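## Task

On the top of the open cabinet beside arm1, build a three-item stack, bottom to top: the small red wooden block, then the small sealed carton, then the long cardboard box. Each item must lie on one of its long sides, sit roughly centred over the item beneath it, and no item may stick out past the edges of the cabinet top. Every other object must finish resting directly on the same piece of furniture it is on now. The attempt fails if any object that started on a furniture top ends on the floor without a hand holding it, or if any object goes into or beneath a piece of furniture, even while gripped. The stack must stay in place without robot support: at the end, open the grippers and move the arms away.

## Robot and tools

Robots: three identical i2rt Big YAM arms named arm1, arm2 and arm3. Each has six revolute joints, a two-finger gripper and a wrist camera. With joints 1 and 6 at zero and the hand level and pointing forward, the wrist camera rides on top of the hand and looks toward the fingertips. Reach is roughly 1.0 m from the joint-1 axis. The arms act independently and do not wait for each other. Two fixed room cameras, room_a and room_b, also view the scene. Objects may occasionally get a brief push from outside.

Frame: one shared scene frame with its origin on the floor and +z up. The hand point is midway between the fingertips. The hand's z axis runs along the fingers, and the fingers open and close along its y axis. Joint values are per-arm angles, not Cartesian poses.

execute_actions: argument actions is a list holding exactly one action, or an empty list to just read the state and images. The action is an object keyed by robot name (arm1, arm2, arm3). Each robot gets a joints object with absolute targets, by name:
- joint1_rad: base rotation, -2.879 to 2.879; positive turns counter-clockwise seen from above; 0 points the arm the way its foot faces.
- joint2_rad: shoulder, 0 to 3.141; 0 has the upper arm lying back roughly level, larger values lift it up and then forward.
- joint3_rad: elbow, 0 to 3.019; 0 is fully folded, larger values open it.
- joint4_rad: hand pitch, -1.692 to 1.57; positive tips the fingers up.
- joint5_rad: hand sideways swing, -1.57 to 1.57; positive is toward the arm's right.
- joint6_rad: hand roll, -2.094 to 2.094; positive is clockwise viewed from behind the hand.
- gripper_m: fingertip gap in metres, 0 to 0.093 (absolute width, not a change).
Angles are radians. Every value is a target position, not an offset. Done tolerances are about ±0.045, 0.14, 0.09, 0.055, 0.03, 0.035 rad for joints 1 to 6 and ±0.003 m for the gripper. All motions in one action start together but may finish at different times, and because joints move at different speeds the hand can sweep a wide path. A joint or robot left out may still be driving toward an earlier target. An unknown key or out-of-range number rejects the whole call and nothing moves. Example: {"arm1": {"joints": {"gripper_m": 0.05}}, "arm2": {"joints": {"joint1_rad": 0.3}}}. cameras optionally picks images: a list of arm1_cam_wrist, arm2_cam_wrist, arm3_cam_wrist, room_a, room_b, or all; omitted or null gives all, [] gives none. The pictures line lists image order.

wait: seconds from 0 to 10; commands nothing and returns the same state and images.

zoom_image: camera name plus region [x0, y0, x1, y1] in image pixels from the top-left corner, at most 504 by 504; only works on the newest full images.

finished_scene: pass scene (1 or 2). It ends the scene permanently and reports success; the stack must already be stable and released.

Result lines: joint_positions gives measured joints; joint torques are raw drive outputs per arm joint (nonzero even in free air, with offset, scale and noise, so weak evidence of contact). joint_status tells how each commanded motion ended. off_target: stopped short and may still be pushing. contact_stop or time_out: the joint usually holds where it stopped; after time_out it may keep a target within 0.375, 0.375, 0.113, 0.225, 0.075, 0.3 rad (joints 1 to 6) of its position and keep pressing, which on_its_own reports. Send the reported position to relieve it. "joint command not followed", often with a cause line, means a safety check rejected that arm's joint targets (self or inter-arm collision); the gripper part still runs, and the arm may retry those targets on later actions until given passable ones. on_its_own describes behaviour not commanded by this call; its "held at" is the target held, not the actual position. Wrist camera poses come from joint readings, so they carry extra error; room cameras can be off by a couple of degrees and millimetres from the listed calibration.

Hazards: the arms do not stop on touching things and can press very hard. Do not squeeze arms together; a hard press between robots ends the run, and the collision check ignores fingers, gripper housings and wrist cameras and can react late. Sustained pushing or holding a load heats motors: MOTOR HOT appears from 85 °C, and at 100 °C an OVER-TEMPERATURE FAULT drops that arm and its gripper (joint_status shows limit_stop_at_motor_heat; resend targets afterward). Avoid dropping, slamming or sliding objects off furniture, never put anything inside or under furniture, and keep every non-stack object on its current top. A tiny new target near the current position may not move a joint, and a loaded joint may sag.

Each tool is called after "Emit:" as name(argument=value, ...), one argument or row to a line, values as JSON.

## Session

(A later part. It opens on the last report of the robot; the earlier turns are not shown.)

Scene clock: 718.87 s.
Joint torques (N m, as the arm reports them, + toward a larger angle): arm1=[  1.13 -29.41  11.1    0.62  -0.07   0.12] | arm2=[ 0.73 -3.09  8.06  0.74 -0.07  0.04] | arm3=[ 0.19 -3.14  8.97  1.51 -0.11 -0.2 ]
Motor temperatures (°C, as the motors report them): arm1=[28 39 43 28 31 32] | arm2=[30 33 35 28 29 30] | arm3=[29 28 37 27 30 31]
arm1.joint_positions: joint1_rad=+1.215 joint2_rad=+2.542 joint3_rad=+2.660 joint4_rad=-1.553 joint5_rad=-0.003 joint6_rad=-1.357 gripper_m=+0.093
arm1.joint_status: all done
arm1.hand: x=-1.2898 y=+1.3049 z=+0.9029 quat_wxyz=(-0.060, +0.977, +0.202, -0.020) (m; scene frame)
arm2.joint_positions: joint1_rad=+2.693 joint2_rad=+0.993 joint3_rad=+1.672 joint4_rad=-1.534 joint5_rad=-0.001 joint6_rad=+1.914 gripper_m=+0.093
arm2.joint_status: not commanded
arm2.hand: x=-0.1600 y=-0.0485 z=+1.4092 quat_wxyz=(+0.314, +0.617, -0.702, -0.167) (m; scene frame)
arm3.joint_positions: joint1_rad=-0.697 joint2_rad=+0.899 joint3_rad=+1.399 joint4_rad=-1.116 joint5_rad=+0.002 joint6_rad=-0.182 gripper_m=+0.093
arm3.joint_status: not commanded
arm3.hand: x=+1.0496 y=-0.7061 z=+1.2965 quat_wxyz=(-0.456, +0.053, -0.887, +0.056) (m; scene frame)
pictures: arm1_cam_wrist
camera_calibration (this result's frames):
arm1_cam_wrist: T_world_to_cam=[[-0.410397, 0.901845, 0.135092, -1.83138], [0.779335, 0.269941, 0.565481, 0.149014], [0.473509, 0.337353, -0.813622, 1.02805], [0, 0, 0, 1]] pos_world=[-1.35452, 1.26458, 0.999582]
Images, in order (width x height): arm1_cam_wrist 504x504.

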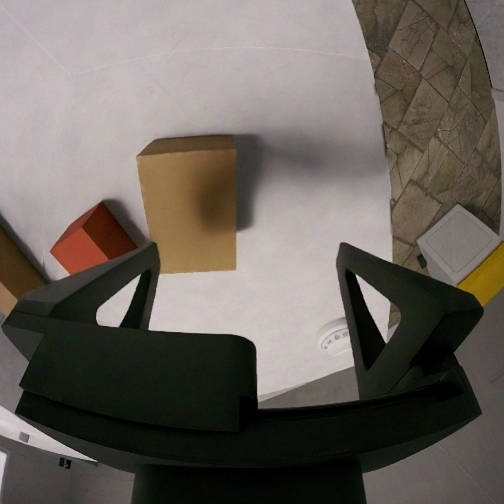

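Emit:
execute_actions(
  actions=[
    {"arm1": {"joints": {"joint2_rad": 2.49, "joint4_rad": -1.472}}},
  ],
  cameras=[],
)

Emit:
execute_actions(
  actions=[
    {"arm1": {"joints": {"joint3_rad": 2.492}}},
  ],
  cameras=["arm1_cam_wrist"],
)

Scene clock: 730.43 s.
Joint torques (N m, as the arm reports them, + toward a larger angle): arm1=[  0.86 -30.59  11.05   0.89  -0.07   0.13] | arm2=[ 1.2  -2.58  8.    0.75 -0.1   0.06] | arm3=[ 0.11 -2.9   8.89  1.69 -0.14 -0.19]
Motor temperatures (°C, as the motors report them): arm1=[28 40 43 28 31 32] | arm2=[30 32 35 28 29 30] | arm3=[29 28 37 27 30 31]
arm1.joint_positions: joint1_rad=+1.215 joint2_rad=+2.506 joint3_rad=+2.660 joint4_rad=-1.482 joint5_rad=-0.003 joint6_rad=-1.357 gripper_m=+0.093
arm1.joint_status: all done
arm1.hand: x=-1.3009 y=+1.3196 z=+0.9340 quat_wxyz=(-0.109, +0.972, +0.202, -0.042) (m; scene frame)
arm2.joint_positions: joint1_rad=+2.693 joint2_rad=+0.993 joint3_rad=+1.672 joint4_rad=-1.534 joint5_rad=-0.001 joint6_rad=+1.914 gripper_m=+0.093
arm2.joint_status: not commanded
arm2.hand: x=-0.1600 y=-0.0485 z=+1.4092 quat_wxyz=(+0.314, +0.617, -0.702, -0.167) (m; scene frame)
arm3.joint_positions: joint1_rad=-0.697 joint2_rad=+0.899 joint3_rad=+1.399 joint4_rad=-1.116 joint5_rad=+0.002 joint6_rad=-0.182 gripper_m=+0.093
arm3.joint_status: not commanded
arm3.hand: x=+1.0496 y=-0.7061 z=+1.2965 quat_wxyz=(-0.456, +0.053, -0.887, +0.056) (m; scene frame)
pictures: none
No camera images: the call's "cameras" was empty. Leave "cameras" out to get every camera's image.

Scene clock: 731.40 s.
Joint torques (N m, as the arm reports them, + toward a larger angle): arm1=[  0.84 -30.42  10.3    0.41  -0.08   0.12] | arm2=[ 1.3  -2.59  8.03  0.8  -0.07  0.04] | arm3=[ 0.15 -2.93  8.94  1.63 -0.16 -0.18]
Motor temperatures (°C, as the motors report them): arm1=[28 40 43 28 31 32] | arm2=[30 32 35 28 29 30] | arm3=[29 28 37 27 30 31]
arm1.joint_positions: joint1_rad=+1.215 joint2_rad=+2.502 joint3_rad=+2.481 joint4_rad=-1.478 joint5_rad=-0.002 joint6_rad=-1.357 gripper_m=+0.093
arm1.joint_status: all done
arm1.hand: x=-1.2778 y=+1.2891 z=+0.8628 quat_wxyz=(-0.031, +0.979, +0.202, -0.008) (m; scene frame)
arm2.joint_positions: joint1_rad=+2.693 joint2_rad=+0.993 joint3_rad=+1.672 joint4_rad=-1.534 joint5_rad=-0.001 joint6_rad=+1.914 gripper_m=+0.093
arm2.joint_status: not commanded
arm2.hand: x=-0.1600 y=-0.0485 z=+1.4092 quat_wxyz=(+0.314, +0.617, -0.702, -0.167) (m; scene frame)
arm3.joint_positions: joint1_rad=-0.697 joint2_rad=+0.899 joint3_rad=+1.399 joint4_rad=-1.116 joint5_rad=+0.002 joint6_rad=-0.182 gripper_m=+0.093
arm3.joint_status: not commanded
arm3.hand: x=+1.0496 y=-0.7061 z=+1.2965 quat_wxyz=(-0.456, +0.053, -0.887, +0.056) (m; scene frame)
pictures: arm1_cam_wrist
camera_calibration (this result's frames):
arm1_cam_wrist: T_world_to_cam=[[-0.413427, 0.907546, 0.0737435, -1.76508], [0.758468, 0.298439, 0.579362, 0.0912153], [0.50379, 0.295456, -0.811728, 1.08608], [0, 0, 0, 1]] pos_world=[-1.34607, 1.25378, 0.958915]
Images, in order (width x height): arm1_cam_wrist 504x504.

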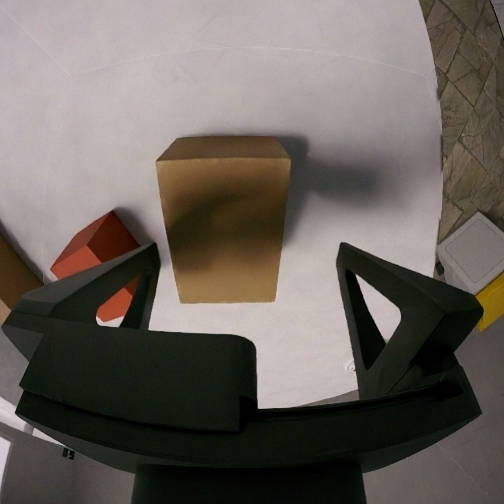

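Emit:
execute_actions(
  actions=[
    {"arm1": {"joints": {"joint2_rad": 2.562, "joint4_rad": -1.50}}},
  ],
  cameras=["arm1_cam_wrist"],
)

Scene clock: 737.20 s.
Joint torques (N m, as the arm reports them, + toward a larger angle): arm1=[  0.84 -30.83  10.26  -0.31  -0.07   0.11] | arm2=[ 0.94 -2.55  7.99  0.74 -0.04  0.08] | arm3=[-0.37 -3.39  8.91  1.47 -0.14 -0.19]
Motor temperatures (°C, as the motors report them): arm1=[28 40 43 28 31 32] | arm2=[30 32 35 28 29 30] | arm3=[29 28 37 27 30 31]
arm1.joint_positions: joint1_rad=+1.215 joint2_rad=+2.571 joint3_rad=+2.481 joint4_rad=-1.494 joint5_rad=-0.002 joint6_rad=-1.357 gripper_m=+0.093
arm1.joint_status: all done
arm1.hand: x=-1.2704 y=+1.2800 z=+0.8118 quat_wxyz=(+0.007, +0.979, +0.202, +0.010) (m; scene frame)
arm2.joint_positions: joint1_rad=+2.693 joint2_rad=+0.993 joint3_rad=+1.672 joint4_rad=-1.534 joint5_rad=-0.001 joint6_rad=+1.914 gripper_m=+0.093
arm2.joint_status: not commanded
arm2.hand: x=-0.1600 y=-0.0485 z=+1.4092 quat_wxyz=(+0.314, +0.617, -0.702, -0.167) (m; scene frame)
arm3.joint_positions: joint1_rad=-0.697 joint2_rad=+0.899 joint3_rad=+1.399 joint4_rad=-1.116 joint5_rad=+0.002 joint6_rad=-0.182 gripper_m=+0.093
arm3.joint_status: not commanded
arm3.hand: x=+1.0496 y=-0.7061 z=+1.2965 quat_wxyz=(-0.456, +0.053, -0.887, +0.056) (m; scene frame)
pictures: arm1_cam_wrist
camera_calibration (this result's frames):
arm1_cam_wrist: T_world_to_cam=[[-0.413945, 0.910254, -0.00929545, -1.68672], [0.729945, 0.338015, 0.594076, 0.0190482], [0.543902, 0.239129, -0.804355, 1.16073], [0, 0, 0, 1]] pos_world=[-1.34344, 1.25134, 0.906642]
Images, in order (width x height): arm1_cam_wrist 504x504.

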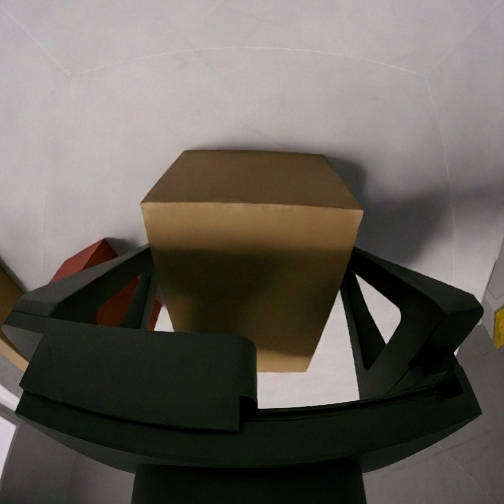

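Emit:
execute_actions(
  actions=[
    {"arm1": {"joints": {"gripper_m": 0.045}}},
  ],
  cameras=[],
)

Emit:
execute_actions(
  actions=[
    {"arm1": {"joints": {"joint2_rad": 2.12}}},
  ],
  cameras=[],
)

Emit:
execute_actions(
  actions=[
    {"arm1": {"joints": {"joint1_rad": 1.185, "joint3_rad": 2.005, "joint4_rad": -1.435, "joint6_rad": -1.77}}},
  ],
  cameras=["arm1_cam_wrist"],
)

Scene clock: 745.33 s.
Joint torques (N m, as the arm reports them, + toward a larger angle): arm1=[  0.81 -30.42  10.2   -0.24  -0.11   0.1 ] | arm2=[ 1.12 -3.01  7.99  0.82 -0.09  0.06] | arm3=[-0.13 -3.48  8.98  1.7  -0.14 -0.17]
Motor temperatures (°C, as the motors report them): arm1=[28 41 43 28 31 32] | arm2=[30 32 35 28 29 30] | arm3=[29 28 37 27 30 31]
arm1.joint_positions: joint1_rad=+1.215 joint2_rad=+2.571 joint3_rad=+2.481 joint4_rad=-1.494 joint5_rad=-0.002 joint6_rad=-1.357 gripper_m=+0.059
arm1.joint_status: gripper_m off_target (ended at +0.059, target +0.045)
arm1.hand: x=-1.2703 y=+1.2799 z=+0.8118 quat_wxyz=(+0.008, +0.979, +0.202, +0.010) (m; scene frame)
arm2.joint_positions: joint1_rad=+2.693 joint2_rad=+0.993 joint3_rad=+1.672 joint4_rad=-1.534 joint5_rad=-0.001 joint6_rad=+1.914 gripper_m=+0.093
arm2.joint_status: not commanded
arm2.hand: x=-0.1600 y=-0.0485 z=+1.4092 quat_wxyz=(+0.314, +0.617, -0.702, -0.167) (m; scene frame)
arm3.joint_positions: joint1_rad=-0.697 joint2_rad=+0.899 joint3_rad=+1.399 joint4_rad=-1.116 joint5_rad=+0.002 joint6_rad=-0.182 gripper_m=+0.093
arm3.joint_status: not commanded
arm3.hand: x=+1.0496 y=-0.7061 z=+1.2965 quat_wxyz=(-0.456, +0.053, -0.887, +0.056) (m; scene frame)
pictures: none
No camera images: the call's "cameras" was empty. Leave "cameras" out to get every camera's image.

Scene clock: 747.30 s.
Joint torques (N m, as the arm reports them, + toward a larger angle): arm1=[  0.93 -28.85  11.61   0.62  -0.08   0.14] | arm2=[ 0.65 -2.51  7.98  0.85 -0.08  0.04] | arm3=[ 0.18 -3.18  8.84  1.66 -0.11 -0.2 ]
Motor temperatures (°C, as the motors report them): arm1=[28 41 43 28 31 32] | arm2=[30 32 35 28 29 30] | arm3=[29 28 37 27 30 31]
arm1.joint_positions: joint1_rad=+1.215 joint2_rad=+2.150 joint3_rad=+2.470 joint4_rad=-1.497 joint5_rad=-0.002 joint6_rad=-1.357 gripper_m=+0.059
arm1.joint_status: all done
arm1.hand: x=-1.2686 y=+1.2702 z=+1.1174 quat_wxyz=(-0.177, +0.961, +0.200, -0.072) (m; scene frame)
arm2.joint_positions: joint1_rad=+2.693 joint2_rad=+0.993 joint3_rad=+1.672 joint4_rad=-1.534 joint5_rad=-0.001 joint6_rad=+1.914 gripper_m=+0.093
arm2.joint_status: not commanded
arm2.hand: x=-0.1600 y=-0.0485 z=+1.4092 quat_wxyz=(+0.314, +0.617, -0.702, -0.167) (m; scene frame)
arm3.joint_positions: joint1_rad=-0.697 joint2_rad=+0.899 joint3_rad=+1.399 joint4_rad=-1.116 joint5_rad=+0.002 joint6_rad=-0.182 gripper_m=+0.093
arm3.joint_status: not commanded
arm3.hand: x=+1.0496 y=-0.7061 z=+1.2965 quat_wxyz=(-0.456, +0.053, -0.887, +0.056) (m; scene frame)
pictures: none
No camera images: the call's "cameras" was empty. Leave "cameras" out to get every camera's image.

Scene clock: 748.73 s.
Joint torques (N m, as the arm reports them, + toward a larger angle): arm1=[ -0.27 -27.66  10.88   0.16  -0.1   -0.13] | arm2=[ 1.5  -2.74  8.03  0.79 -0.05  0.04] | arm3=[ 0.47 -2.82  9.06  1.54 -0.12 -0.22]
Motor temperatures (°C, as the motors report them): arm1=[28 41 43 28 31 32] | arm2=[30 32 35 28 29 30] | arm3=[29 28 37 27 30 31]
arm1.joint_positions: joint1_rad=+1.189 joint2_rad=+2.149 joint3_rad=+1.985 joint4_rad=-1.440 joint5_rad=-0.002 joint6_rad=-1.756 gripper_m=+0.059
arm1.joint_status: all done
arm1.hand: x=-1.1998 y=+1.2083 z=+0.9180 quat_wxyz=(+0.019, +0.925, +0.380, +0.010) (m; scene frame)
arm2.joint_positions: joint1_rad=+2.693 joint2_rad=+0.993 joint3_rad=+1.672 joint4_rad=-1.534 joint5_rad=-0.001 joint6_rad=+1.914 gripper_m=+0.093
arm2.joint_status: not commanded
arm2.hand: x=-0.1600 y=-0.0485 z=+1.4092 quat_wxyz=(+0.314, +0.617, -0.702, -0.167) (m; scene frame)
arm3.joint_positions: joint1_rad=-0.697 joint2_rad=+0.899 joint3_rad=+1.399 joint4_rad=-1.116 joint5_rad=+0.002 joint6_rad=-0.182 gripper_m=+0.093
arm3.joint_status: not commanded
arm3.hand: x=+1.0496 y=-0.7061 z=+1.2965 quat_wxyz=(-0.456, +0.053, -0.887, +0.056) (m; scene frame)
pictures: arm1_cam_wrist
camera_calibration (this result's frames):
arm1_cam_wrist: T_world_to_cam=[[-0.716216, 0.697099, -0.0329781, -1.67465], [0.552097, 0.594876, 0.584219, -0.586065], [0.426876, 0.40022, -0.810926, 0.895835], [0, 0, 0, 1]] pos_world=[-1.25826, 1.1575, 1.01362]
Images, in order (width x height): arm1_cam_wrist 504x504.

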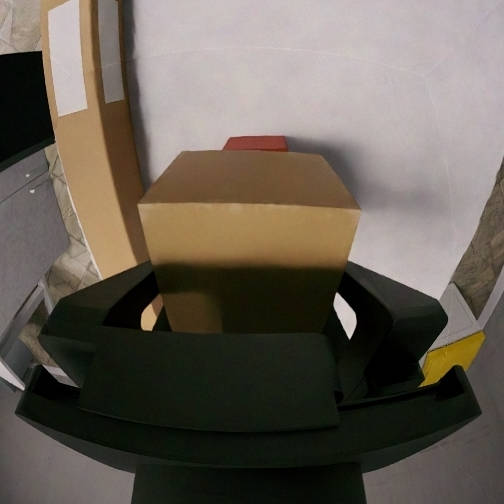

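Emit:
zoom_image(
  camera="arm1_cam_wrist",
  region=[130, 110, 370, 230],
)

Region (130, 110, 370, 230) of arm1_cam_wrist's 504x504 image, scaled by 2.100, with more detail than that image has.

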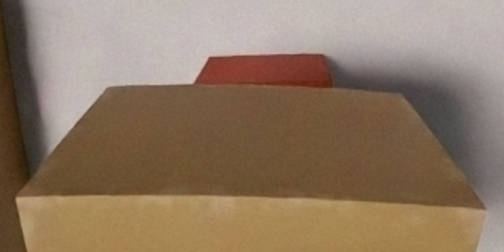

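Emit:
execute_actions(
  actions=[
    {"arm1": {"joints": {"joint2_rad": 2.158, "joint3_rad": 1.898, "joint4_rad": -1.29}}},
  ],
  cameras=["arm1_cam_wrist"],
)

Scene clock: 755.63 s.
Joint torques (N m, as the arm reports them, + toward a larger angle): arm1=[ -0.28 -26.67   9.83   0.3   -0.09  -0.14] | arm2=[ 1.   -2.5   7.83  0.75 -0.11  0.04] | arm3=[ 0.22 -2.89  8.93  1.57 -0.1  -0.2 ]
Motor temperatures (°C, as the motors report them): arm1=[28 41 43 28 31 32] | arm2=[30 32 35 28 29 30] | arm3=[29 28 37 27 30 31]
arm1.joint_positions: joint1_rad=+1.189 joint2_rad=+2.173 joint3_rad=+1.886 joint4_rad=-1.298 joint5_rad=-0.002 joint6_rad=-1.757 gripper_m=+0.059
arm1.joint_status: all done
arm1.hand: x=-1.1993 y=+1.2090 z=+0.8652 quat_wxyz=(+0.010, +0.925, +0.380, +0.008) (m; scene frame)
arm2.joint_positions: joint1_rad=+2.693 joint2_rad=+0.993 joint3_rad=+1.672 joint4_rad=-1.534 joint5_rad=-0.001 joint6_rad=+1.914 gripper_m=+0.093
arm2.joint_status: not commanded
arm2.hand: x=-0.1600 y=-0.0485 z=+1.4092 quat_wxyz=(+0.314, +0.617, -0.702, -0.167) (m; scene frame)
arm3.joint_positions: joint1_rad=-0.697 joint2_rad=+0.899 joint3_rad=+1.399 joint4_rad=-1.116 joint5_rad=+0.002 joint6_rad=-0.182 gripper_m=+0.093
arm3.joint_status: not commanded
arm3.hand: x=+1.0496 y=-0.7061 z=+1.2965 quat_wxyz=(-0.456, +0.053, -0.887, +0.056) (m; scene frame)
pictures: arm1_cam_wrist
camera_calibration (this result's frames):
arm1_cam_wrist: T_world_to_cam=[[-0.717174, 0.696731, -0.0150635, -1.69269], [0.557506, 0.586565, 0.587477, -0.54216], [0.418149, 0.412925, -0.809101, 0.825188], [0, 0, 0, 1]] pos_world=[-1.25675, 1.15662, 0.960669]
Images, in order (width x height): arm1_cam_wrist 504x504.

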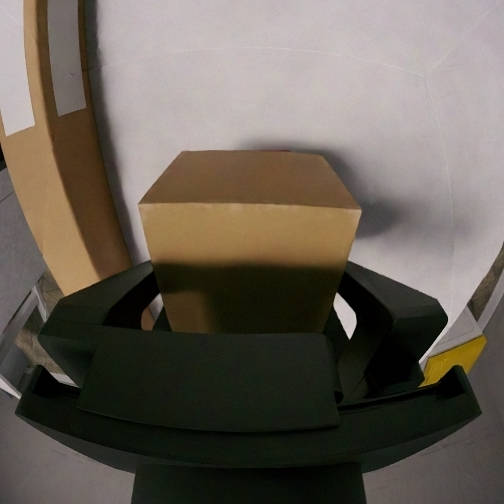

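Emit:
execute_actions(
  actions=[
    {"arm1": {"joints": {"joint2_rad": 2.21, "joint4_rad": -1.278}}},
  ],
  cameras=["arm1_cam_wrist"],
)

Scene clock: 758.13 s.
Joint torques (N m, as the arm reports them, + toward a larger angle): arm1=[ -0.26 -23.88   9.75   0.15  -0.13  -0.13] | arm2=[ 0.92 -2.67  7.98  0.76 -0.07  0.05] | arm3=[ 0.34 -2.83  9.02  1.56 -0.18 -0.19]
Motor temperatures (°C, as the motors report them): arm1=[28 41 43 28 31 32] | arm2=[30 32 35 28 29 30] | arm3=[29 28 37 27 30 31]
arm1.joint_positions: joint1_rad=+1.189 joint2_rad=+2.192 joint3_rad=+1.887 joint4_rad=-1.282 joint5_rad=+0.000 joint6_rad=-1.757 gripper_m=+0.059
arm1.joint_status: all done
arm1.hand: x=-1.2003 y=+1.2111 z=+0.8531 quat_wxyz=(+0.011, +0.925, +0.380, +0.009) (m; scene frame)
arm2.joint_positions: joint1_rad=+2.693 joint2_rad=+0.993 joint3_rad=+1.672 joint4_rad=-1.534 joint5_rad=-0.001 joint6_rad=+1.914 gripper_m=+0.093
arm2.joint_status: not commanded
arm2.hand: x=-0.1600 y=-0.0485 z=+1.4092 quat_wxyz=(+0.314, +0.617, -0.702, -0.167) (m; scene frame)
arm3.joint_positions: joint1_rad=-0.697 joint2_rad=+0.899 joint3_rad=+1.399 joint4_rad=-1.116 joint5_rad=+0.002 joint6_rad=-0.182 gripper_m=+0.093
arm3.joint_status: not commanded
arm3.hand: x=+1.0496 y=-0.7061 z=+1.2965 quat_wxyz=(-0.456, +0.053, -0.887, +0.056) (m; scene frame)
pictures: arm1_cam_wrist
camera_calibration (this result's frames):
arm1_cam_wrist: T_world_to_cam=[[-0.717651, 0.69616, -0.0183686, -1.69213], [0.55532, 0.587981, 0.58813, -0.540669], [0.420233, 0.411872, -0.808558, 0.818171], [0, 0, 0, 1]] pos_world=[-1.25794, 1.15892, 0.94844]
Images, in order (width x height): arm1_cam_wrist 504x504.

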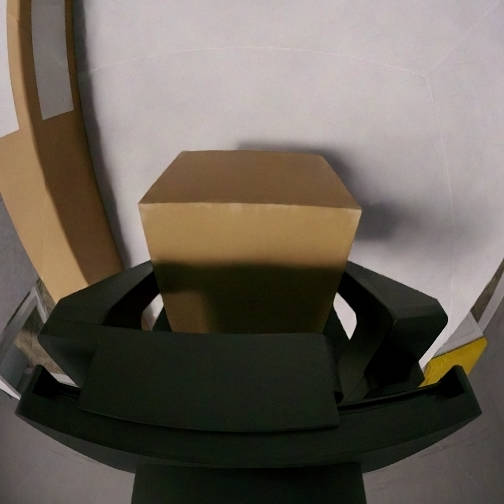

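Emit:
execute_actions(
  actions=[
    {"arm1": {"joints": {"joint2_rad": 2.189, "gripper_m": 0.093}}},
  ],
  cameras=["arm1_cam_wrist"],
)

Emit:
execute_actions(
  actions=[
    {"arm1": {"joints": {"joint2_rad": 1.79}}},
  ],
  cameras=["arm1_cam_wrist"],
)

Emit:
execute_actions(
  actions=[
    {"arm1": {"joints": {"joint1_rad": 1.217, "joint3_rad": 1.32, "joint4_rad": -1.05}}},
  ],
  cameras=["arm1_cam_wrist"],
)

Scene clock: 763.83 s.
Joint torques (N m, as the arm reports them, + toward a larger angle): arm1=[ -0.45 -25.28   9.49   0.18  -0.14  -0.13] | arm2=[ 0.79 -2.43  7.94  0.88 -0.07  0.05] | arm3=[-0.33 -3.41  8.97  1.69 -0.14 -0.2 ]
Motor temperatures (°C, as the motors report them): arm1=[28 40 43 28 31 32] | arm2=[30 32 35 28 29 30] | arm3=[29 28 37 27 30 31]
arm1.joint_positions: joint1_rad=+1.189 joint2_rad=+2.192 joint3_rad=+1.887 joint4_rad=-1.282 joint5_rad=+0.000 joint6_rad=-1.757 gripper_m=+0.093
arm1.joint_status: all done
arm1.hand: x=-1.2003 y=+1.2111 z=+0.8531 quat_wxyz=(+0.011, +0.925, +0.380, +0.009) (m; scene frame)
arm2.joint_positions: joint1_rad=+2.693 joint2_rad=+0.993 joint3_rad=+1.672 joint4_rad=-1.534 joint5_rad=-0.001 joint6_rad=+1.914 gripper_m=+0.093
arm2.joint_status: not commanded
arm2.hand: x=-0.1600 y=-0.0485 z=+1.4092 quat_wxyz=(+0.314, +0.617, -0.702, -0.167) (m; scene frame)
arm3.joint_positions: joint1_rad=-0.697 joint2_rad=+0.899 joint3_rad=+1.399 joint4_rad=-1.116 joint5_rad=+0.002 joint6_rad=-0.182 gripper_m=+0.093
arm3.joint_status: not commanded
arm3.hand: x=+1.0496 y=-0.7061 z=+1.2965 quat_wxyz=(-0.456, +0.053, -0.887, +0.056) (m; scene frame)
pictures: arm1_cam_wrist
camera_calibration (this result's frames):
arm1_cam_wrist: T_world_to_cam=[[-0.717651, 0.69616, -0.0183686, -1.69213], [0.55532, 0.587981, 0.58813, -0.540669], [0.420233, 0.411872, -0.808558, 0.818171], [0, 0, 0, 1]] pos_world=[-1.25794, 1.15892, 0.94844]
Images, in order (width x height): arm1_cam_wrist 504x504.

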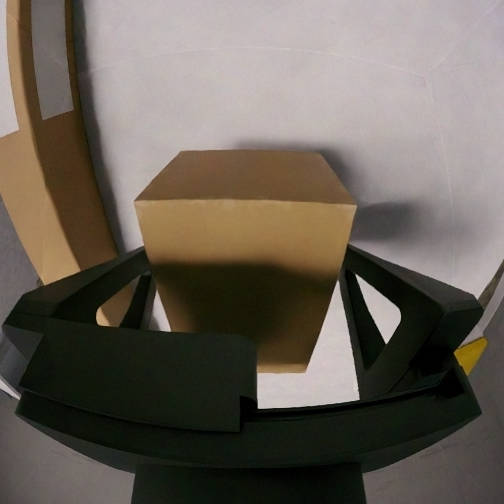

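Scene clock: 765.47 s.
Joint torques (N m, as the arm reports them, + toward a larger angle): arm1=[ -0.24 -22.74  11.23   0.84  -0.14  -0.1 ] | arm2=[ 1.11 -2.56  8.    0.88 -0.07  0.05] | arm3=[ 0.43 -3.16  8.94  1.58 -0.13 -0.19]
Motor temperatures (°C, as the motors report them): arm1=[28 40 43 28 31 32] | arm2=[30 32 35 28 29 30] | arm3=[29 28 37 27 30 31]
arm1.joint_positions: joint1_rad=+1.189 joint2_rad=+1.806 joint3_rad=+1.885 joint4_rad=-1.282 joint5_rad=+0.000 joint6_rad=-1.757 gripper_m=+0.093
arm1.joint_status: all done
arm1.hand: x=-1.1974 y=+1.2007 z=+1.0988 quat_wxyz=(-0.176, +0.909, +0.376, -0.030) (m; scene frame)
arm2.joint_positions: joint1_rad=+2.693 joint2_rad=+0.993 joint3_rad=+1.672 joint4_rad=-1.534 joint5_rad=-0.001 joint6_rad=+1.914 gripper_m=+0.093
arm2.joint_status: not commanded
arm2.hand: x=-0.1600 y=-0.0485 z=+1.4092 quat_wxyz=(+0.314, +0.617, -0.702, -0.167) (m; scene frame)
arm3.joint_positions: joint1_rad=-0.697 joint2_rad=+0.899 joint3_rad=+1.399 joint4_rad=-1.116 joint5_rad=+0.002 joint6_rad=-0.182 gripper_m=+0.093
arm3.joint_status: not commanded
arm3.hand: x=+1.0496 y=-0.7061 z=+1.2965 quat_wxyz=(-0.456, +0.053, -0.887, +0.056) (m; scene frame)
pictures: arm1_cam_wrist
camera_calibration (this result's frames):
arm1_cam_wrist: T_world_to_cam=[[-0.68514, 0.63873, 0.350154, -1.97536], [0.683504, 0.39757, 0.612177, -0.324966], [0.251805, 0.658758, -0.708965, 0.41242], [0, 0, 0, 1]] pos_world=[-1.23513, 1.11924, 1.18301]
Images, in order (width x height): arm1_cam_wrist 504x504.

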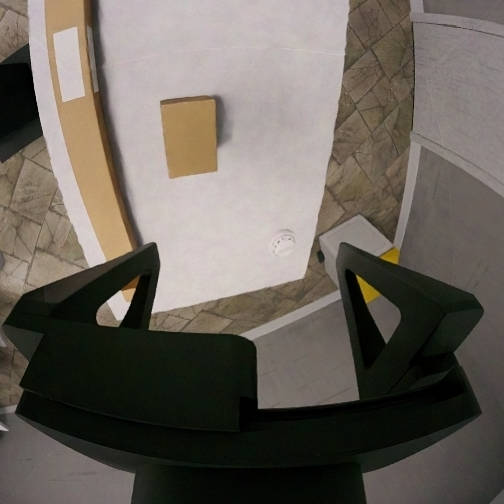

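Scene clock: 766.77 s.
Joint torques (N m, as the arm reports them, + toward a larger angle): arm1=[  0.79 -19.6    9.19   0.43  -0.14  -0.13] | arm2=[ 0.95 -2.97  7.94  0.76 -0.06  0.06] | arm3=[-0.2  -3.12  8.98  1.68 -0.13 -0.18]
Motor temperatures (°C, as the motors report them): arm1=[28 40 43 28 31 32] | arm2=[30 32 35 28 29 30] | arm3=[29 28 37 27 30 31]
arm1.joint_positions: joint1_rad=+1.211 joint2_rad=+1.804 joint3_rad=+1.309 joint4_rad=-1.059 joint5_rad=+0.000 joint6_rad=-1.757 gripper_m=+0.093
arm1.joint_status: all done
arm1.hand: x=-1.1302 y=+1.0872 z=+0.8722 quat_wxyz=(-0.006, +0.921, +0.390, +0.006) (m; scene frame)
arm2.joint_positions: joint1_rad=+2.693 joint2_rad=+0.993 joint3_rad=+1.672 joint4_rad=-1.534 joint5_rad=-0.001 joint6_rad=+1.914 gripper_m=+0.093
arm2.joint_status: not commanded
arm2.hand: x=-0.1600 y=-0.0485 z=+1.4092 quat_wxyz=(+0.314, +0.617, -0.702, -0.167) (m; scene frame)
arm3.joint_positions: joint1_rad=-0.697 joint2_rad=+0.899 joint3_rad=+1.399 joint4_rad=-1.116 joint5_rad=+0.002 joint6_rad=-0.182 gripper_m=+0.093
arm3.joint_status: not commanded
arm3.hand: x=+1.0496 y=-0.7061 z=+1.2965 quat_wxyz=(-0.456, +0.053, -0.887, +0.056) (m; scene frame)
pictures: arm1_cam_wrist
camera_calibration (this result's frames):
arm1_cam_wrist: T_world_to_cam=[[-0.732717, 0.680368, 0.0149719, -1.58419], [0.554047, 0.583613, 0.593657, -0.519453], [0.395168, 0.443278, -0.804579, 0.789243], [0, 0, 0, 1]] pos_world=[-1.18484, 1.03114, 0.967104]
Images, in order (width x height): arm1_cam_wrist 504x504.

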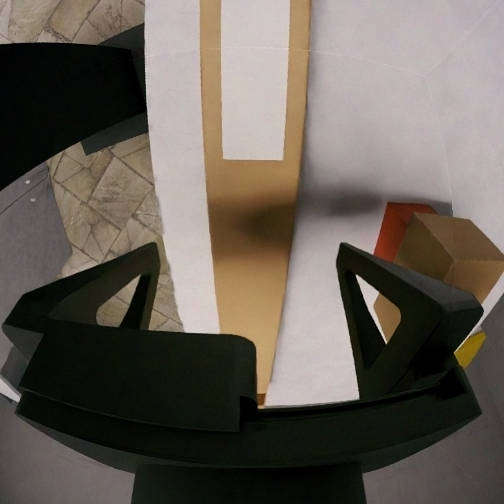

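Emit:
execute_actions(
  actions=[
    {"arm1": {"joints": {"joint1_rad": 1.205, "joint2_rad": 1.888, "joint3_rad": 1.29, "joint4_rad": -0.945}}},
  ],
  cameras=["arm1_cam_wrist"],
)

Scene clock: 769.97 s.
Joint torques (N m, as the arm reports them, + toward a larger angle): arm1=[ -0.29 -21.3    8.15   0.28  -0.14  -0.13] | arm2=[ 0.95 -2.71  8.05  0.92 -0.07  0.06] | arm3=[ 0.37 -3.08  8.99  1.72 -0.13 -0.19]
Motor temperatures (°C, as the motors report them): arm1=[28 40 42 28 31 32] | arm2=[30 32 35 28 29 30] | arm3=[29 28 37 27 30 31]
arm1.joint_positions: joint1_rad=+1.211 joint2_rad=+1.900 joint3_rad=+1.281 joint4_rad=-0.953 joint5_rad=+0.000 joint6_rad=-1.757 gripper_m=+0.093
arm1.joint_status: all done
arm1.hand: x=-1.1313 y=+1.0902 z=+0.8154 quat_wxyz=(+0.003, +0.921, +0.390, +0.008) (m; scene frame)
arm2.joint_positions: joint1_rad=+2.693 joint2_rad=+0.993 joint3_rad=+1.672 joint4_rad=-1.534 joint5_rad=-0.001 joint6_rad=+1.914 gripper_m=+0.093
arm2.joint_status: not commanded
arm2.hand: x=-0.1600 y=-0.0485 z=+1.4092 quat_wxyz=(+0.314, +0.617, -0.702, -0.167) (m; scene frame)
arm3.joint_positions: joint1_rad=-0.697 joint2_rad=+0.899 joint3_rad=+1.399 joint4_rad=-1.116 joint5_rad=+0.002 joint6_rad=-0.182 gripper_m=+0.093
arm3.joint_status: not commanded
arm3.hand: x=+1.0496 y=-0.7061 z=+1.2965 quat_wxyz=(-0.456, +0.053, -0.887, +0.056) (m; scene frame)
pictures: arm1_cam_wrist
camera_calibration (this result's frames):
arm1_cam_wrist: T_world_to_cam=[[-0.732607, 0.680645, -0.00294595, -1.57174], [0.547938, 0.592326, 0.590689, -0.500875], [0.403795, 0.431129, -0.806894, 0.767635], [0, 0, 0, 1]] pos_world=[-1.18698, 1.03553, 0.910631]
Images, in order (width x height): arm1_cam_wrist 504x504.

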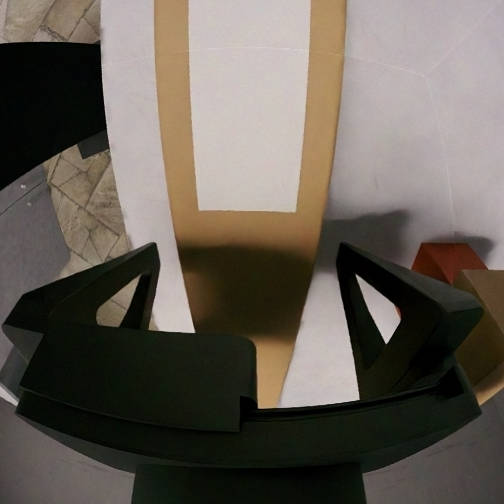

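Emit:
execute_actions(
  actions=[
    {"arm1": {"joints": {"gripper_m": 0.035}}},
  ],
  cameras=[],
)

Emit:
execute_actions(
  actions=[
    {"arm1": {"joints": {"joint2_rad": 1.64}}},
  ],
  cameras=[],
)

Emit:
execute_actions(
  actions=[
    {"arm1": {"joints": {"joint1_rad": 1.192, "joint3_rad": 2.03, "joint4_rad": -1.60}}},
  ],
  cameras=[],
)

Emit:
execute_actions(
  actions=[
    {"arm1": {"joints": {"joint2_rad": 2.09, "joint4_rad": -1.457}}},
  ],
  cameras=["arm1_cam_wrist", "room_a", "room_b"],
)

Scene clock: 777.57 s.
Joint torques (N m, as the arm reports them, + toward a larger angle): arm1=[ -0.29 -20.67   8.31   0.32  -0.14  -0.13] | arm2=[ 0.74 -2.73  8.02  0.77 -0.09  0.09] | arm3=[ 0.13 -2.89  8.98  1.69 -0.14 -0.14]
Motor temperatures (°C, as the motors report them): arm1=[28 40 42 28 31 32] | arm2=[30 32 35 28 29 30] | arm3=[29 28 37 27 30 31]
arm1.joint_positions: joint1_rad=+1.211 joint2_rad=+1.900 joint3_rad=+1.281 joint4_rad=-0.953 joint5_rad=+0.000 joint6_rad=-1.758 gripper_m=+0.049
arm1.joint_status: gripper_m off_target (ended at +0.049, target +0.035)
arm1.hand: x=-1.1313 y=+1.0902 z=+0.8154 quat_wxyz=(+0.003, +0.921, +0.390, +0.008) (m; scene frame)
arm2.joint_positions: joint1_rad=+2.693 joint2_rad=+0.993 joint3_rad=+1.672 joint4_rad=-1.534 joint5_rad=-0.001 joint6_rad=+1.914 gripper_m=+0.093
arm2.joint_status: not commanded
arm2.hand: x=-0.1600 y=-0.0485 z=+1.4092 quat_wxyz=(+0.314, +0.617, -0.702, -0.167) (m; scene frame)
arm3.joint_positions: joint1_rad=-0.697 joint2_rad=+0.899 joint3_rad=+1.399 joint4_rad=-1.116 joint5_rad=+0.002 joint6_rad=-0.182 gripper_m=+0.093
arm3.joint_status: not commanded
arm3.hand: x=+1.0496 y=-0.7061 z=+1.2965 quat_wxyz=(-0.456, +0.053, -0.887, +0.056) (m; scene frame)
pictures: none
No camera images: the call's "cameras" was empty. Leave "cameras" out to get every camera's image.

Scene clock: 778.87 s.
Joint torques (N m, as the arm reports them, + toward a larger angle): arm1=[ -0.28 -17.51  10.31   0.75  -0.14  -0.11] | arm2=[ 0.74 -3.01  8.02  0.79 -0.07  0.04] | arm3=[ 0.05 -3.43  9.02  1.59 -0.12 -0.18]
Motor temperatures (°C, as the motors report them): arm1=[28 40 42 28 31 32] | arm2=[30 32 35 28 29 30] | arm3=[29 28 37 27 30 31]
arm1.joint_positions: joint1_rad=+1.211 joint2_rad=+1.644 joint3_rad=+1.275 joint4_rad=-0.952 joint5_rad=+0.000 joint6_rad=-1.758 gripper_m=+0.049
arm1.joint_status: all done
arm1.hand: x=-1.1420 y=+1.1023 z=+0.9431 quat_wxyz=(-0.119, +0.914, +0.388, -0.019) (m; scene frame)
arm2.joint_positions: joint1_rad=+2.693 joint2_rad=+0.993 joint3_rad=+1.672 joint4_rad=-1.534 joint5_rad=-0.001 joint6_rad=+1.914 gripper_m=+0.093
arm2.joint_status: not commanded
arm2.hand: x=-0.1600 y=-0.0485 z=+1.4092 quat_wxyz=(+0.314, +0.617, -0.702, -0.167) (m; scene frame)
arm3.joint_positions: joint1_rad=-0.697 joint2_rad=+0.899 joint3_rad=+1.399 joint4_rad=-1.116 joint5_rad=+0.002 joint6_rad=-0.182 gripper_m=+0.093
arm3.joint_status: not commanded
arm3.hand: x=+1.0496 y=-0.7061 z=+1.2965 quat_wxyz=(-0.456, +0.053, -0.887, +0.056) (m; scene frame)
pictures: none
No camera images: the call's "cameras" was empty. Leave "cameras" out to get every camera's image.

Scene clock: 780.30 s.
Joint torques (N m, as the arm reports them, + toward a larger angle): arm1=[ -0.67 -16.82  12.85   0.36  -0.14  -0.09] | arm2=[ 0.96 -2.48  8.06  0.87 -0.09  0.03] | arm3=[ 0.27 -3.26  8.94  1.69 -0.15 -0.22]
Motor temperatures (°C, as the motors report them): arm1=[28 39 42 28 31 32] | arm2=[30 32 35 28 29 30] | arm3=[29 28 37 27 30 31]
arm1.joint_positions: joint1_rad=+1.203 joint2_rad=+1.637 joint3_rad=+1.991 joint4_rad=-1.595 joint5_rad=+0.000 joint6_rad=-1.758 gripper_m=+0.049
arm1.joint_status: all done
arm1.hand: x=-1.1535 y=+1.1195 z=+1.2196 quat_wxyz=(-0.158, +0.910, +0.383, -0.027) (m; scene frame)
arm2.joint_positions: joint1_rad=+2.693 joint2_rad=+0.993 joint3_rad=+1.672 joint4_rad=-1.534 joint5_rad=-0.001 joint6_rad=+1.914 gripper_m=+0.093
arm2.joint_status: not commanded
arm2.hand: x=-0.1600 y=-0.0485 z=+1.4092 quat_wxyz=(+0.314, +0.617, -0.702, -0.167) (m; scene frame)
arm3.joint_positions: joint1_rad=-0.697 joint2_rad=+0.899 joint3_rad=+1.399 joint4_rad=-1.116 joint5_rad=+0.002 joint6_rad=-0.182 gripper_m=+0.093
arm3.joint_status: not commanded
arm3.hand: x=+1.0496 y=-0.7061 z=+1.2965 quat_wxyz=(-0.456, +0.053, -0.887, +0.056) (m; scene frame)
pictures: none
No camera images: the call's "cameras" was empty. Leave "cameras" out to get every camera's image.

Scene clock: 781.80 s.
Joint torques (N m, as the arm reports them, + toward a larger angle): arm1=[ -0.55 -24.72  11.49   0.09  -0.13  -0.12] | arm2=[ 0.5  -2.76  8.02  0.86 -0.08  0.04] | arm3=[ 0.42 -2.78  8.88  1.65 -0.16 -0.19]
Motor temperatures (°C, as the motors report them): arm1=[28 39 42 28 31 32] | arm2=[30 32 35 28 29 30] | arm3=[29 28 37 27 30 31]
arm1.joint_positions: joint1_rad=+1.201 joint2_rad=+2.094 joint3_rad=+2.006 joint4_rad=-1.458 joint5_rad=-0.001 joint6_rad=-1.759 gripper_m=+0.049
arm1.joint_status: all done
arm1.hand: x=-1.2080 y=+1.2055 z=+0.9605 quat_wxyz=(-0.010, +0.922, +0.387, +0.005) (m; scene frame)
arm2.joint_positions: joint1_rad=+2.693 joint2_rad=+0.993 joint3_rad=+1.672 joint4_rad=-1.534 joint5_rad=-0.001 joint6_rad=+1.914 gripper_m=+0.093
arm2.joint_status: not commanded
arm2.hand: x=-0.1600 y=-0.0485 z=+1.4092 quat_wxyz=(+0.314, +0.617, -0.702, -0.167) (m; scene frame)
arm3.joint_positions: joint1_rad=-0.697 joint2_rad=+0.899 joint3_rad=+1.399 joint4_rad=-1.116 joint5_rad=+0.002 joint6_rad=-0.182 gripper_m=+0.093
arm3.joint_status: not commanded
arm3.hand: x=+1.0496 y=-0.7061 z=+1.2965 quat_wxyz=(-0.456, +0.053, -0.887, +0.056) (m; scene frame)
pictures: arm1_cam_wrist, room_a, room_b
camera_calibration (this result's frames):
arm1_cam_wrist: T_world_to_cam=[[-0.727232, 0.686007, 0.0229781, -1.73089], [0.561529, 0.575354, 0.594687, -0.579782], [0.394739, 0.445378, -0.803629, 0.834665], [0, 0, 0, 1]] pos_world=[-1.26267, 1.14924, 1.05532]
Images, in order (width x height): arm1_cam_wrist 504x504, room_a 672x504, room_b 672x504.

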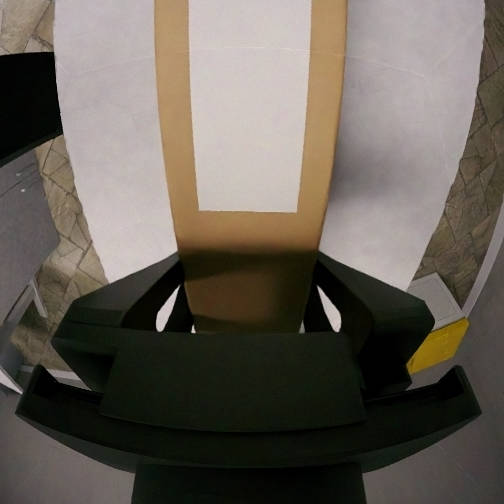

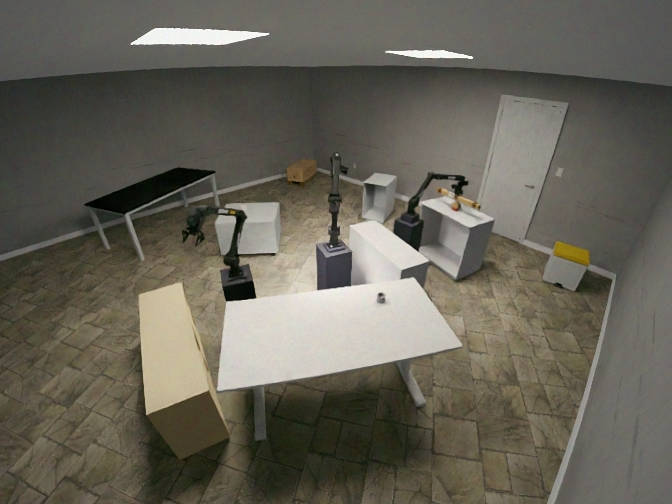

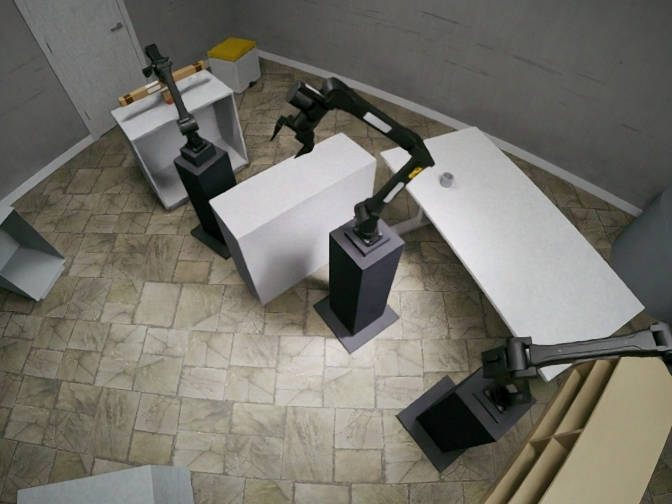

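Emit:
execute_actions(
  actions=[],
)

Scene clock: 790.90 s.
Joint torques (N m, as the arm reports them, + toward a larger angle): arm1=[ -0.71 -25.09  11.39   0.09  -0.13  -0.12] | arm2=[ 0.98 -2.77  8.02  0.79 -0.11  0.04] | arm3=[ 0.4  -3.33  8.85  1.59 -0.14 -0.18]
Motor temperatures (°C, as the motors report them): arm1=[28 40 43 28 31 32] | arm2=[30 32 35 28 29 30] | arm3=[29 28 37 27 30 31]
arm1.joint_positions: joint1_rad=+1.201 joint2_rad=+2.094 joint3_rad=+2.006 joint4_rad=-1.458 joint5_rad=-0.001 joint6_rad=-1.759 gripper_m=+0.049
arm1.joint_status: all done
arm1.hand: x=-1.2080 y=+1.2055 z=+0.9605 quat_wxyz=(-0.010, +0.922, +0.387, +0.005) (m; scene frame)
arm2.joint_positions: joint1_rad=+2.693 joint2_rad=+0.993 joint3_rad=+1.672 joint4_rad=-1.534 joint5_rad=-0.001 joint6_rad=+1.914 gripper_m=+0.093
arm2.joint_status: not commanded
arm2.hand: x=-0.1600 y=-0.0485 z=+1.4092 quat_wxyz=(+0.314, +0.617, -0.702, -0.167) (m; scene frame)
arm3.joint_positions: joint1_rad=-0.697 joint2_rad=+0.899 joint3_rad=+1.399 joint4_rad=-1.116 joint5_rad=+0.002 joint6_rad=-0.182 gripper_m=+0.093
arm3.joint_status: not commanded
arm3.hand: x=+1.0496 y=-0.7061 z=+1.2965 quat_wxyz=(-0.456, +0.053, -0.887, +0.056) (m; scene frame)
pictures: arm1_cam_wrist, arm2_cam_wrist, arm3_cam_wrist, room_a, room_b
camera_calibration (this result's frames):
arm1_cam_wrist: T_world_to_cam=[[-0.727232, 0.686007, 0.0229781, -1.73089], [0.561529, 0.575354, 0.594687, -0.579782], [0.394739, 0.445378, -0.803629, 0.834665], [0, 0, 0, 1]] pos_world=[-1.26267, 1.14924, 1.05532]
arm2_cam_wrist: T_world_to_cam=[[0.757452, -0.17699, -0.628443, 1.0005], [0.346444, -0.706907, 0.616652, -0.839083], [-0.553392, -0.684804, -0.474131, 0.671455], [0, 0, 0, 1]] pos_world=[-0.0955574, 0.0437401, 1.46454]
arm3_cam_wrist: T_world_to_cam=[[0.0451854, -0.986772, 0.155689, -0.94539], [-0.946589, -0.0921, -0.309011, 1.33037], [0.319262, -0.133411, -0.938229, 0.913371], [0, 0, 0, 1]] pos_world=[1.01043, -0.688504, 1.41524]
Images, in order (width x height): arm1_cam_wrist 504x504, arm2_cam_wrist 504x504, arm3_cam_wrist 504x504, room_a 672x504, room_b 672x504.

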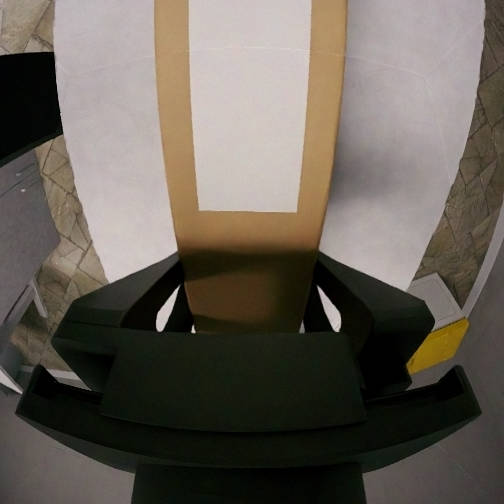

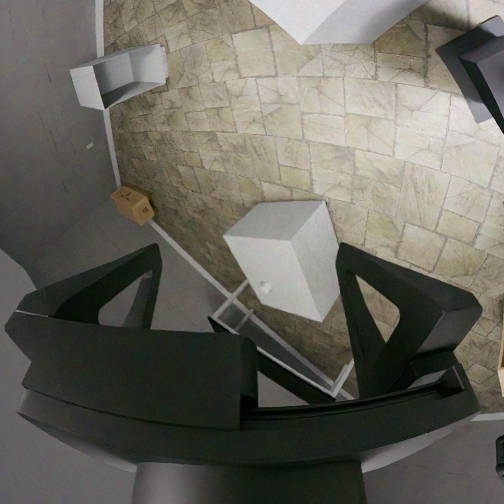

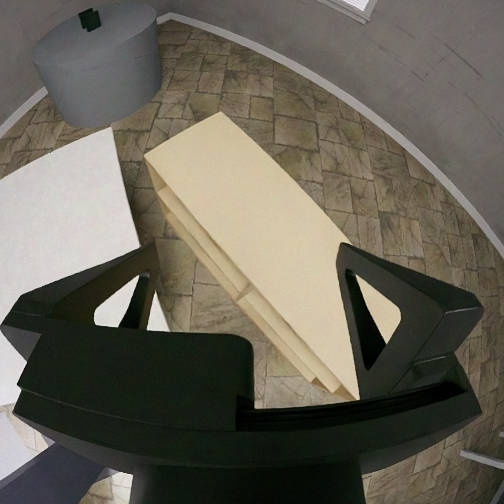

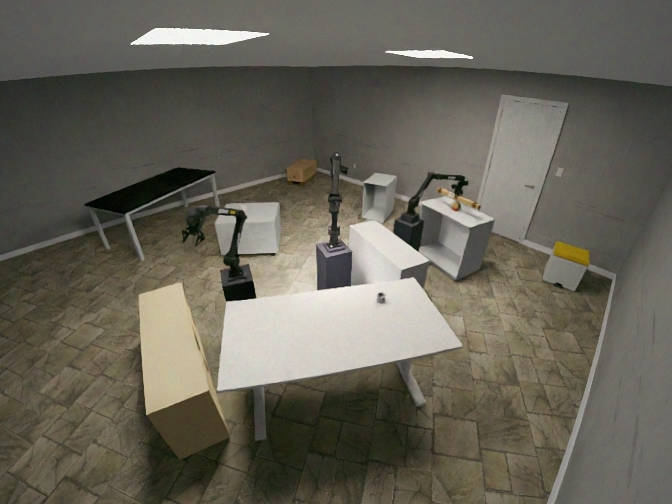

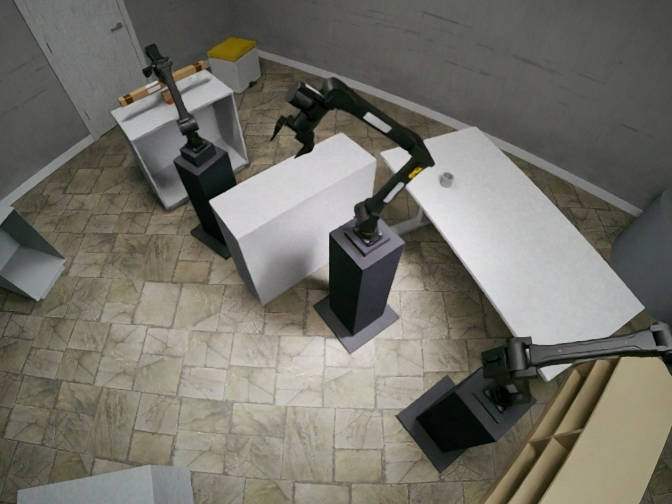

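Emit:
execute_actions(
  actions=[
    {"arm1": {"joints": {"joint3_rad": 1.942, "joint4_rad": -1.365}}},
  ],
  cameras=["room_a", "room_b"],
)

Scene clock: 803.20 s.
Joint torques (N m, as the arm reports them, + toward a larger angle): arm1=[ -0.69 -25.35  10.33   0.43  -0.13  -0.12] | arm2=[ 0.99 -2.85  8.04  0.8  -0.08  0.07] | arm3=[ 0.14 -3.54  8.95  1.74 -0.13 -0.17]
Motor temperatures (°C, as the motors report them): arm1=[28 40 43 28 31 32] | arm2=[30 32 35 28 29 30] | arm3=[29 28 37 27 30 31]
arm1.joint_positions: joint1_rad=+1.201 joint2_rad=+2.098 joint3_rad=+1.932 joint4_rad=-1.374 joint5_rad=-0.001 joint6_rad=-1.759 gripper_m=+0.049
arm1.joint_status: all done
arm1.hand: x=-1.2069 y=+1.2046 z=+0.9295 quat_wxyz=(-0.012, +0.922, +0.387, +0.004) (m; scene frame)
arm2.joint_positions: joint1_rad=+2.693 joint2_rad=+0.993 joint3_rad=+1.672 joint4_rad=-1.534 joint5_rad=-0.001 joint6_rad=+1.914 gripper_m=+0.093
arm2.joint_status: not commanded
arm2.hand: x=-0.1600 y=-0.0485 z=+1.4092 quat_wxyz=(+0.314, +0.617, -0.702, -0.167) (m; scene frame)
arm3.joint_positions: joint1_rad=-0.697 joint2_rad=+0.899 joint3_rad=+1.399 joint4_rad=-1.116 joint5_rad=+0.002 joint6_rad=-0.182 gripper_m=+0.093
arm3.joint_status: not commanded
arm3.hand: x=+1.0496 y=-0.7061 z=+1.2965 quat_wxyz=(-0.456, +0.053, -0.887, +0.056) (m; scene frame)
pictures: room_a, room_b
Images, in order (width x height): room_a 672x504, room_b 672x504.

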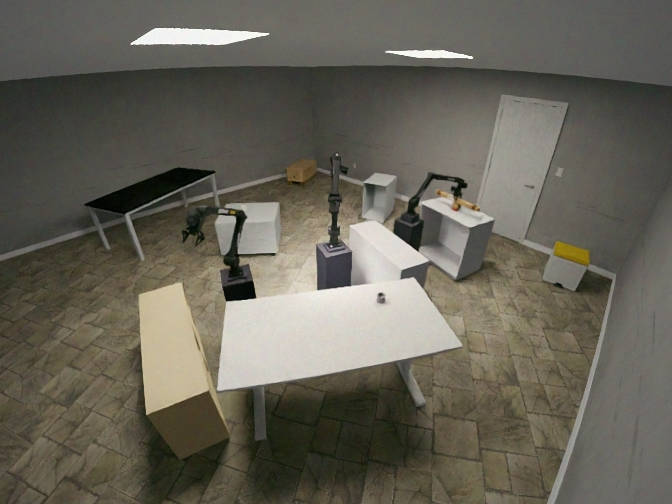

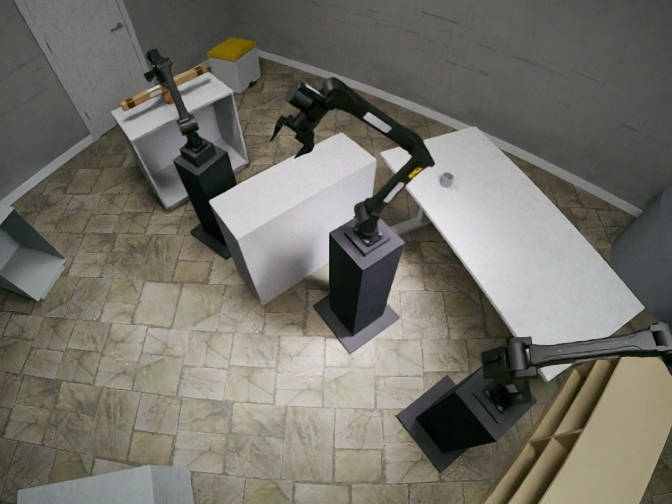

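Emit:
zoom_image(
  camera="room_a",
  region=[410, 165, 500, 235],
)

Emit:
zoom_image(
  camera="room_b",
  region=[100, 40, 250, 150],
)

Region (410, 165, 500, 235) of room_a's 672x504 image, scaled by 5.600, with more detail than that image has.

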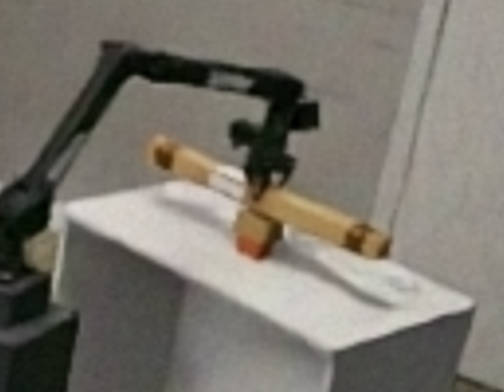

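Region (100, 40, 250, 150) of room_b's 672x504 image, scaled by 3.360, with more detail than that image has; it fills the top 370 rows of this view, and the rest is white.

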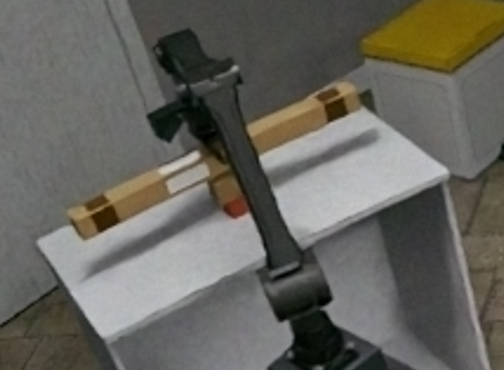

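Emit:
execute_actions(
  actions=[
    {"arm1": {"joints": {"joint2_rad": 2.118}}},
  ],
  cameras=[],
)

Scene clock: 807.43 s.
Joint torques (N m, as the arm reports them, + toward a larger angle): arm1=[ -0.7  -24.04  10.18   0.4   -0.13  -0.12] | arm2=[ 1.29 -2.96  8.15  0.81 -0.07  0.03] | arm3=[ 0.35 -3.4   8.91  1.64 -0.12 -0.18]
Motor temperatures (°C, as the motors report them): arm1=[28 40 43 28 31 32] | arm2=[30 32 35 28 29 30] | arm3=[29 28 37 27 30 31]
arm1.joint_positions: joint1_rad=+1.201 joint2_rad=+2.115 joint3_rad=+1.932 joint4_rad=-1.374 joint5_rad=-0.001 joint6_rad=-1.759 gripper_m=+0.049
arm1.joint_status: all done
arm1.hand: x=-1.2065 y=+1.2043 z=+0.9188 quat_wxyz=(-0.004, +0.922, +0.387, +0.006) (m; scene frame)
arm2.joint_positions: joint1_rad=+2.693 joint2_rad=+0.993 joint3_rad=+1.672 joint4_rad=-1.534 joint5_rad=-0.001 joint6_rad=+1.914 gripper_m=+0.093
arm2.joint_status: not commanded
arm2.hand: x=-0.1600 y=-0.0485 z=+1.4092 quat_wxyz=(+0.314, +0.617, -0.702, -0.167) (m; scene frame)
arm3.joint_positions: joint1_rad=-0.697 joint2_rad=+0.899 joint3_rad=+1.399 joint4_rad=-1.116 joint5_rad=+0.002 joint6_rad=-0.182 gripper_m=+0.093
arm3.joint_status: not commanded
arm3.hand: x=+1.0496 y=-0.7061 z=+1.2965 quat_wxyz=(-0.456, +0.053, -0.887, +0.056) (m; scene frame)
pictures: none
No camera images: the call's "cameras" was empty. Leave "cameras" out to get every camera's image.

Emit:
execute_actions(
  actions=[
    {"arm1": {"joints": {"joint2_rad": 2.14}}},
  ],
  cameras=[],
)

Scene clock: 809.90 s.
Joint torques (N m, as the arm reports them, + toward a larger angle): arm1=[ -0.71 -23.48  10.01   0.35  -0.15  -0.12] | arm2=[ 1.17 -2.79  8.05  0.76 -0.05  0.04] | arm3=[-0.16 -3.22  9.03  1.61 -0.13 -0.16]
Motor temperatures (°C, as the motors report them): arm1=[28 40 43 28 31 32] | arm2=[30 32 35 28 29 30] | arm3=[29 28 37 27 30 31]
arm1.joint_positions: joint1_rad=+1.201 joint2_rad=+2.123 joint3_rad=+1.932 joint4_rad=-1.373 joint5_rad=+0.000 joint6_rad=-1.759 gripper_m=+0.049
arm1.joint_status: all done
arm1.hand: x=-1.2063 y=+1.2043 z=+0.9138 quat_wxyz=(+0.000, +0.922, +0.387, +0.007) (m; scene frame)
arm2.joint_positions: joint1_rad=+2.693 joint2_rad=+0.993 joint3_rad=+1.672 joint4_rad=-1.534 joint5_rad=-0.001 joint6_rad=+1.914 gripper_m=+0.093
arm2.joint_status: not commanded
arm2.hand: x=-0.1600 y=-0.0485 z=+1.4092 quat_wxyz=(+0.314, +0.617, -0.702, -0.167) (m; scene frame)
arm3.joint_positions: joint1_rad=-0.697 joint2_rad=+0.899 joint3_rad=+1.399 joint4_rad=-1.116 joint5_rad=+0.002 joint6_rad=-0.182 gripper_m=+0.093
arm3.joint_status: not commanded
arm3.hand: x=+1.0496 y=-0.7061 z=+1.2965 quat_wxyz=(-0.456, +0.053, -0.887, +0.056) (m; scene frame)
pictures: none
No camera images: the call's "cameras" was empty. Leave "cameras" out to get every camera's image.


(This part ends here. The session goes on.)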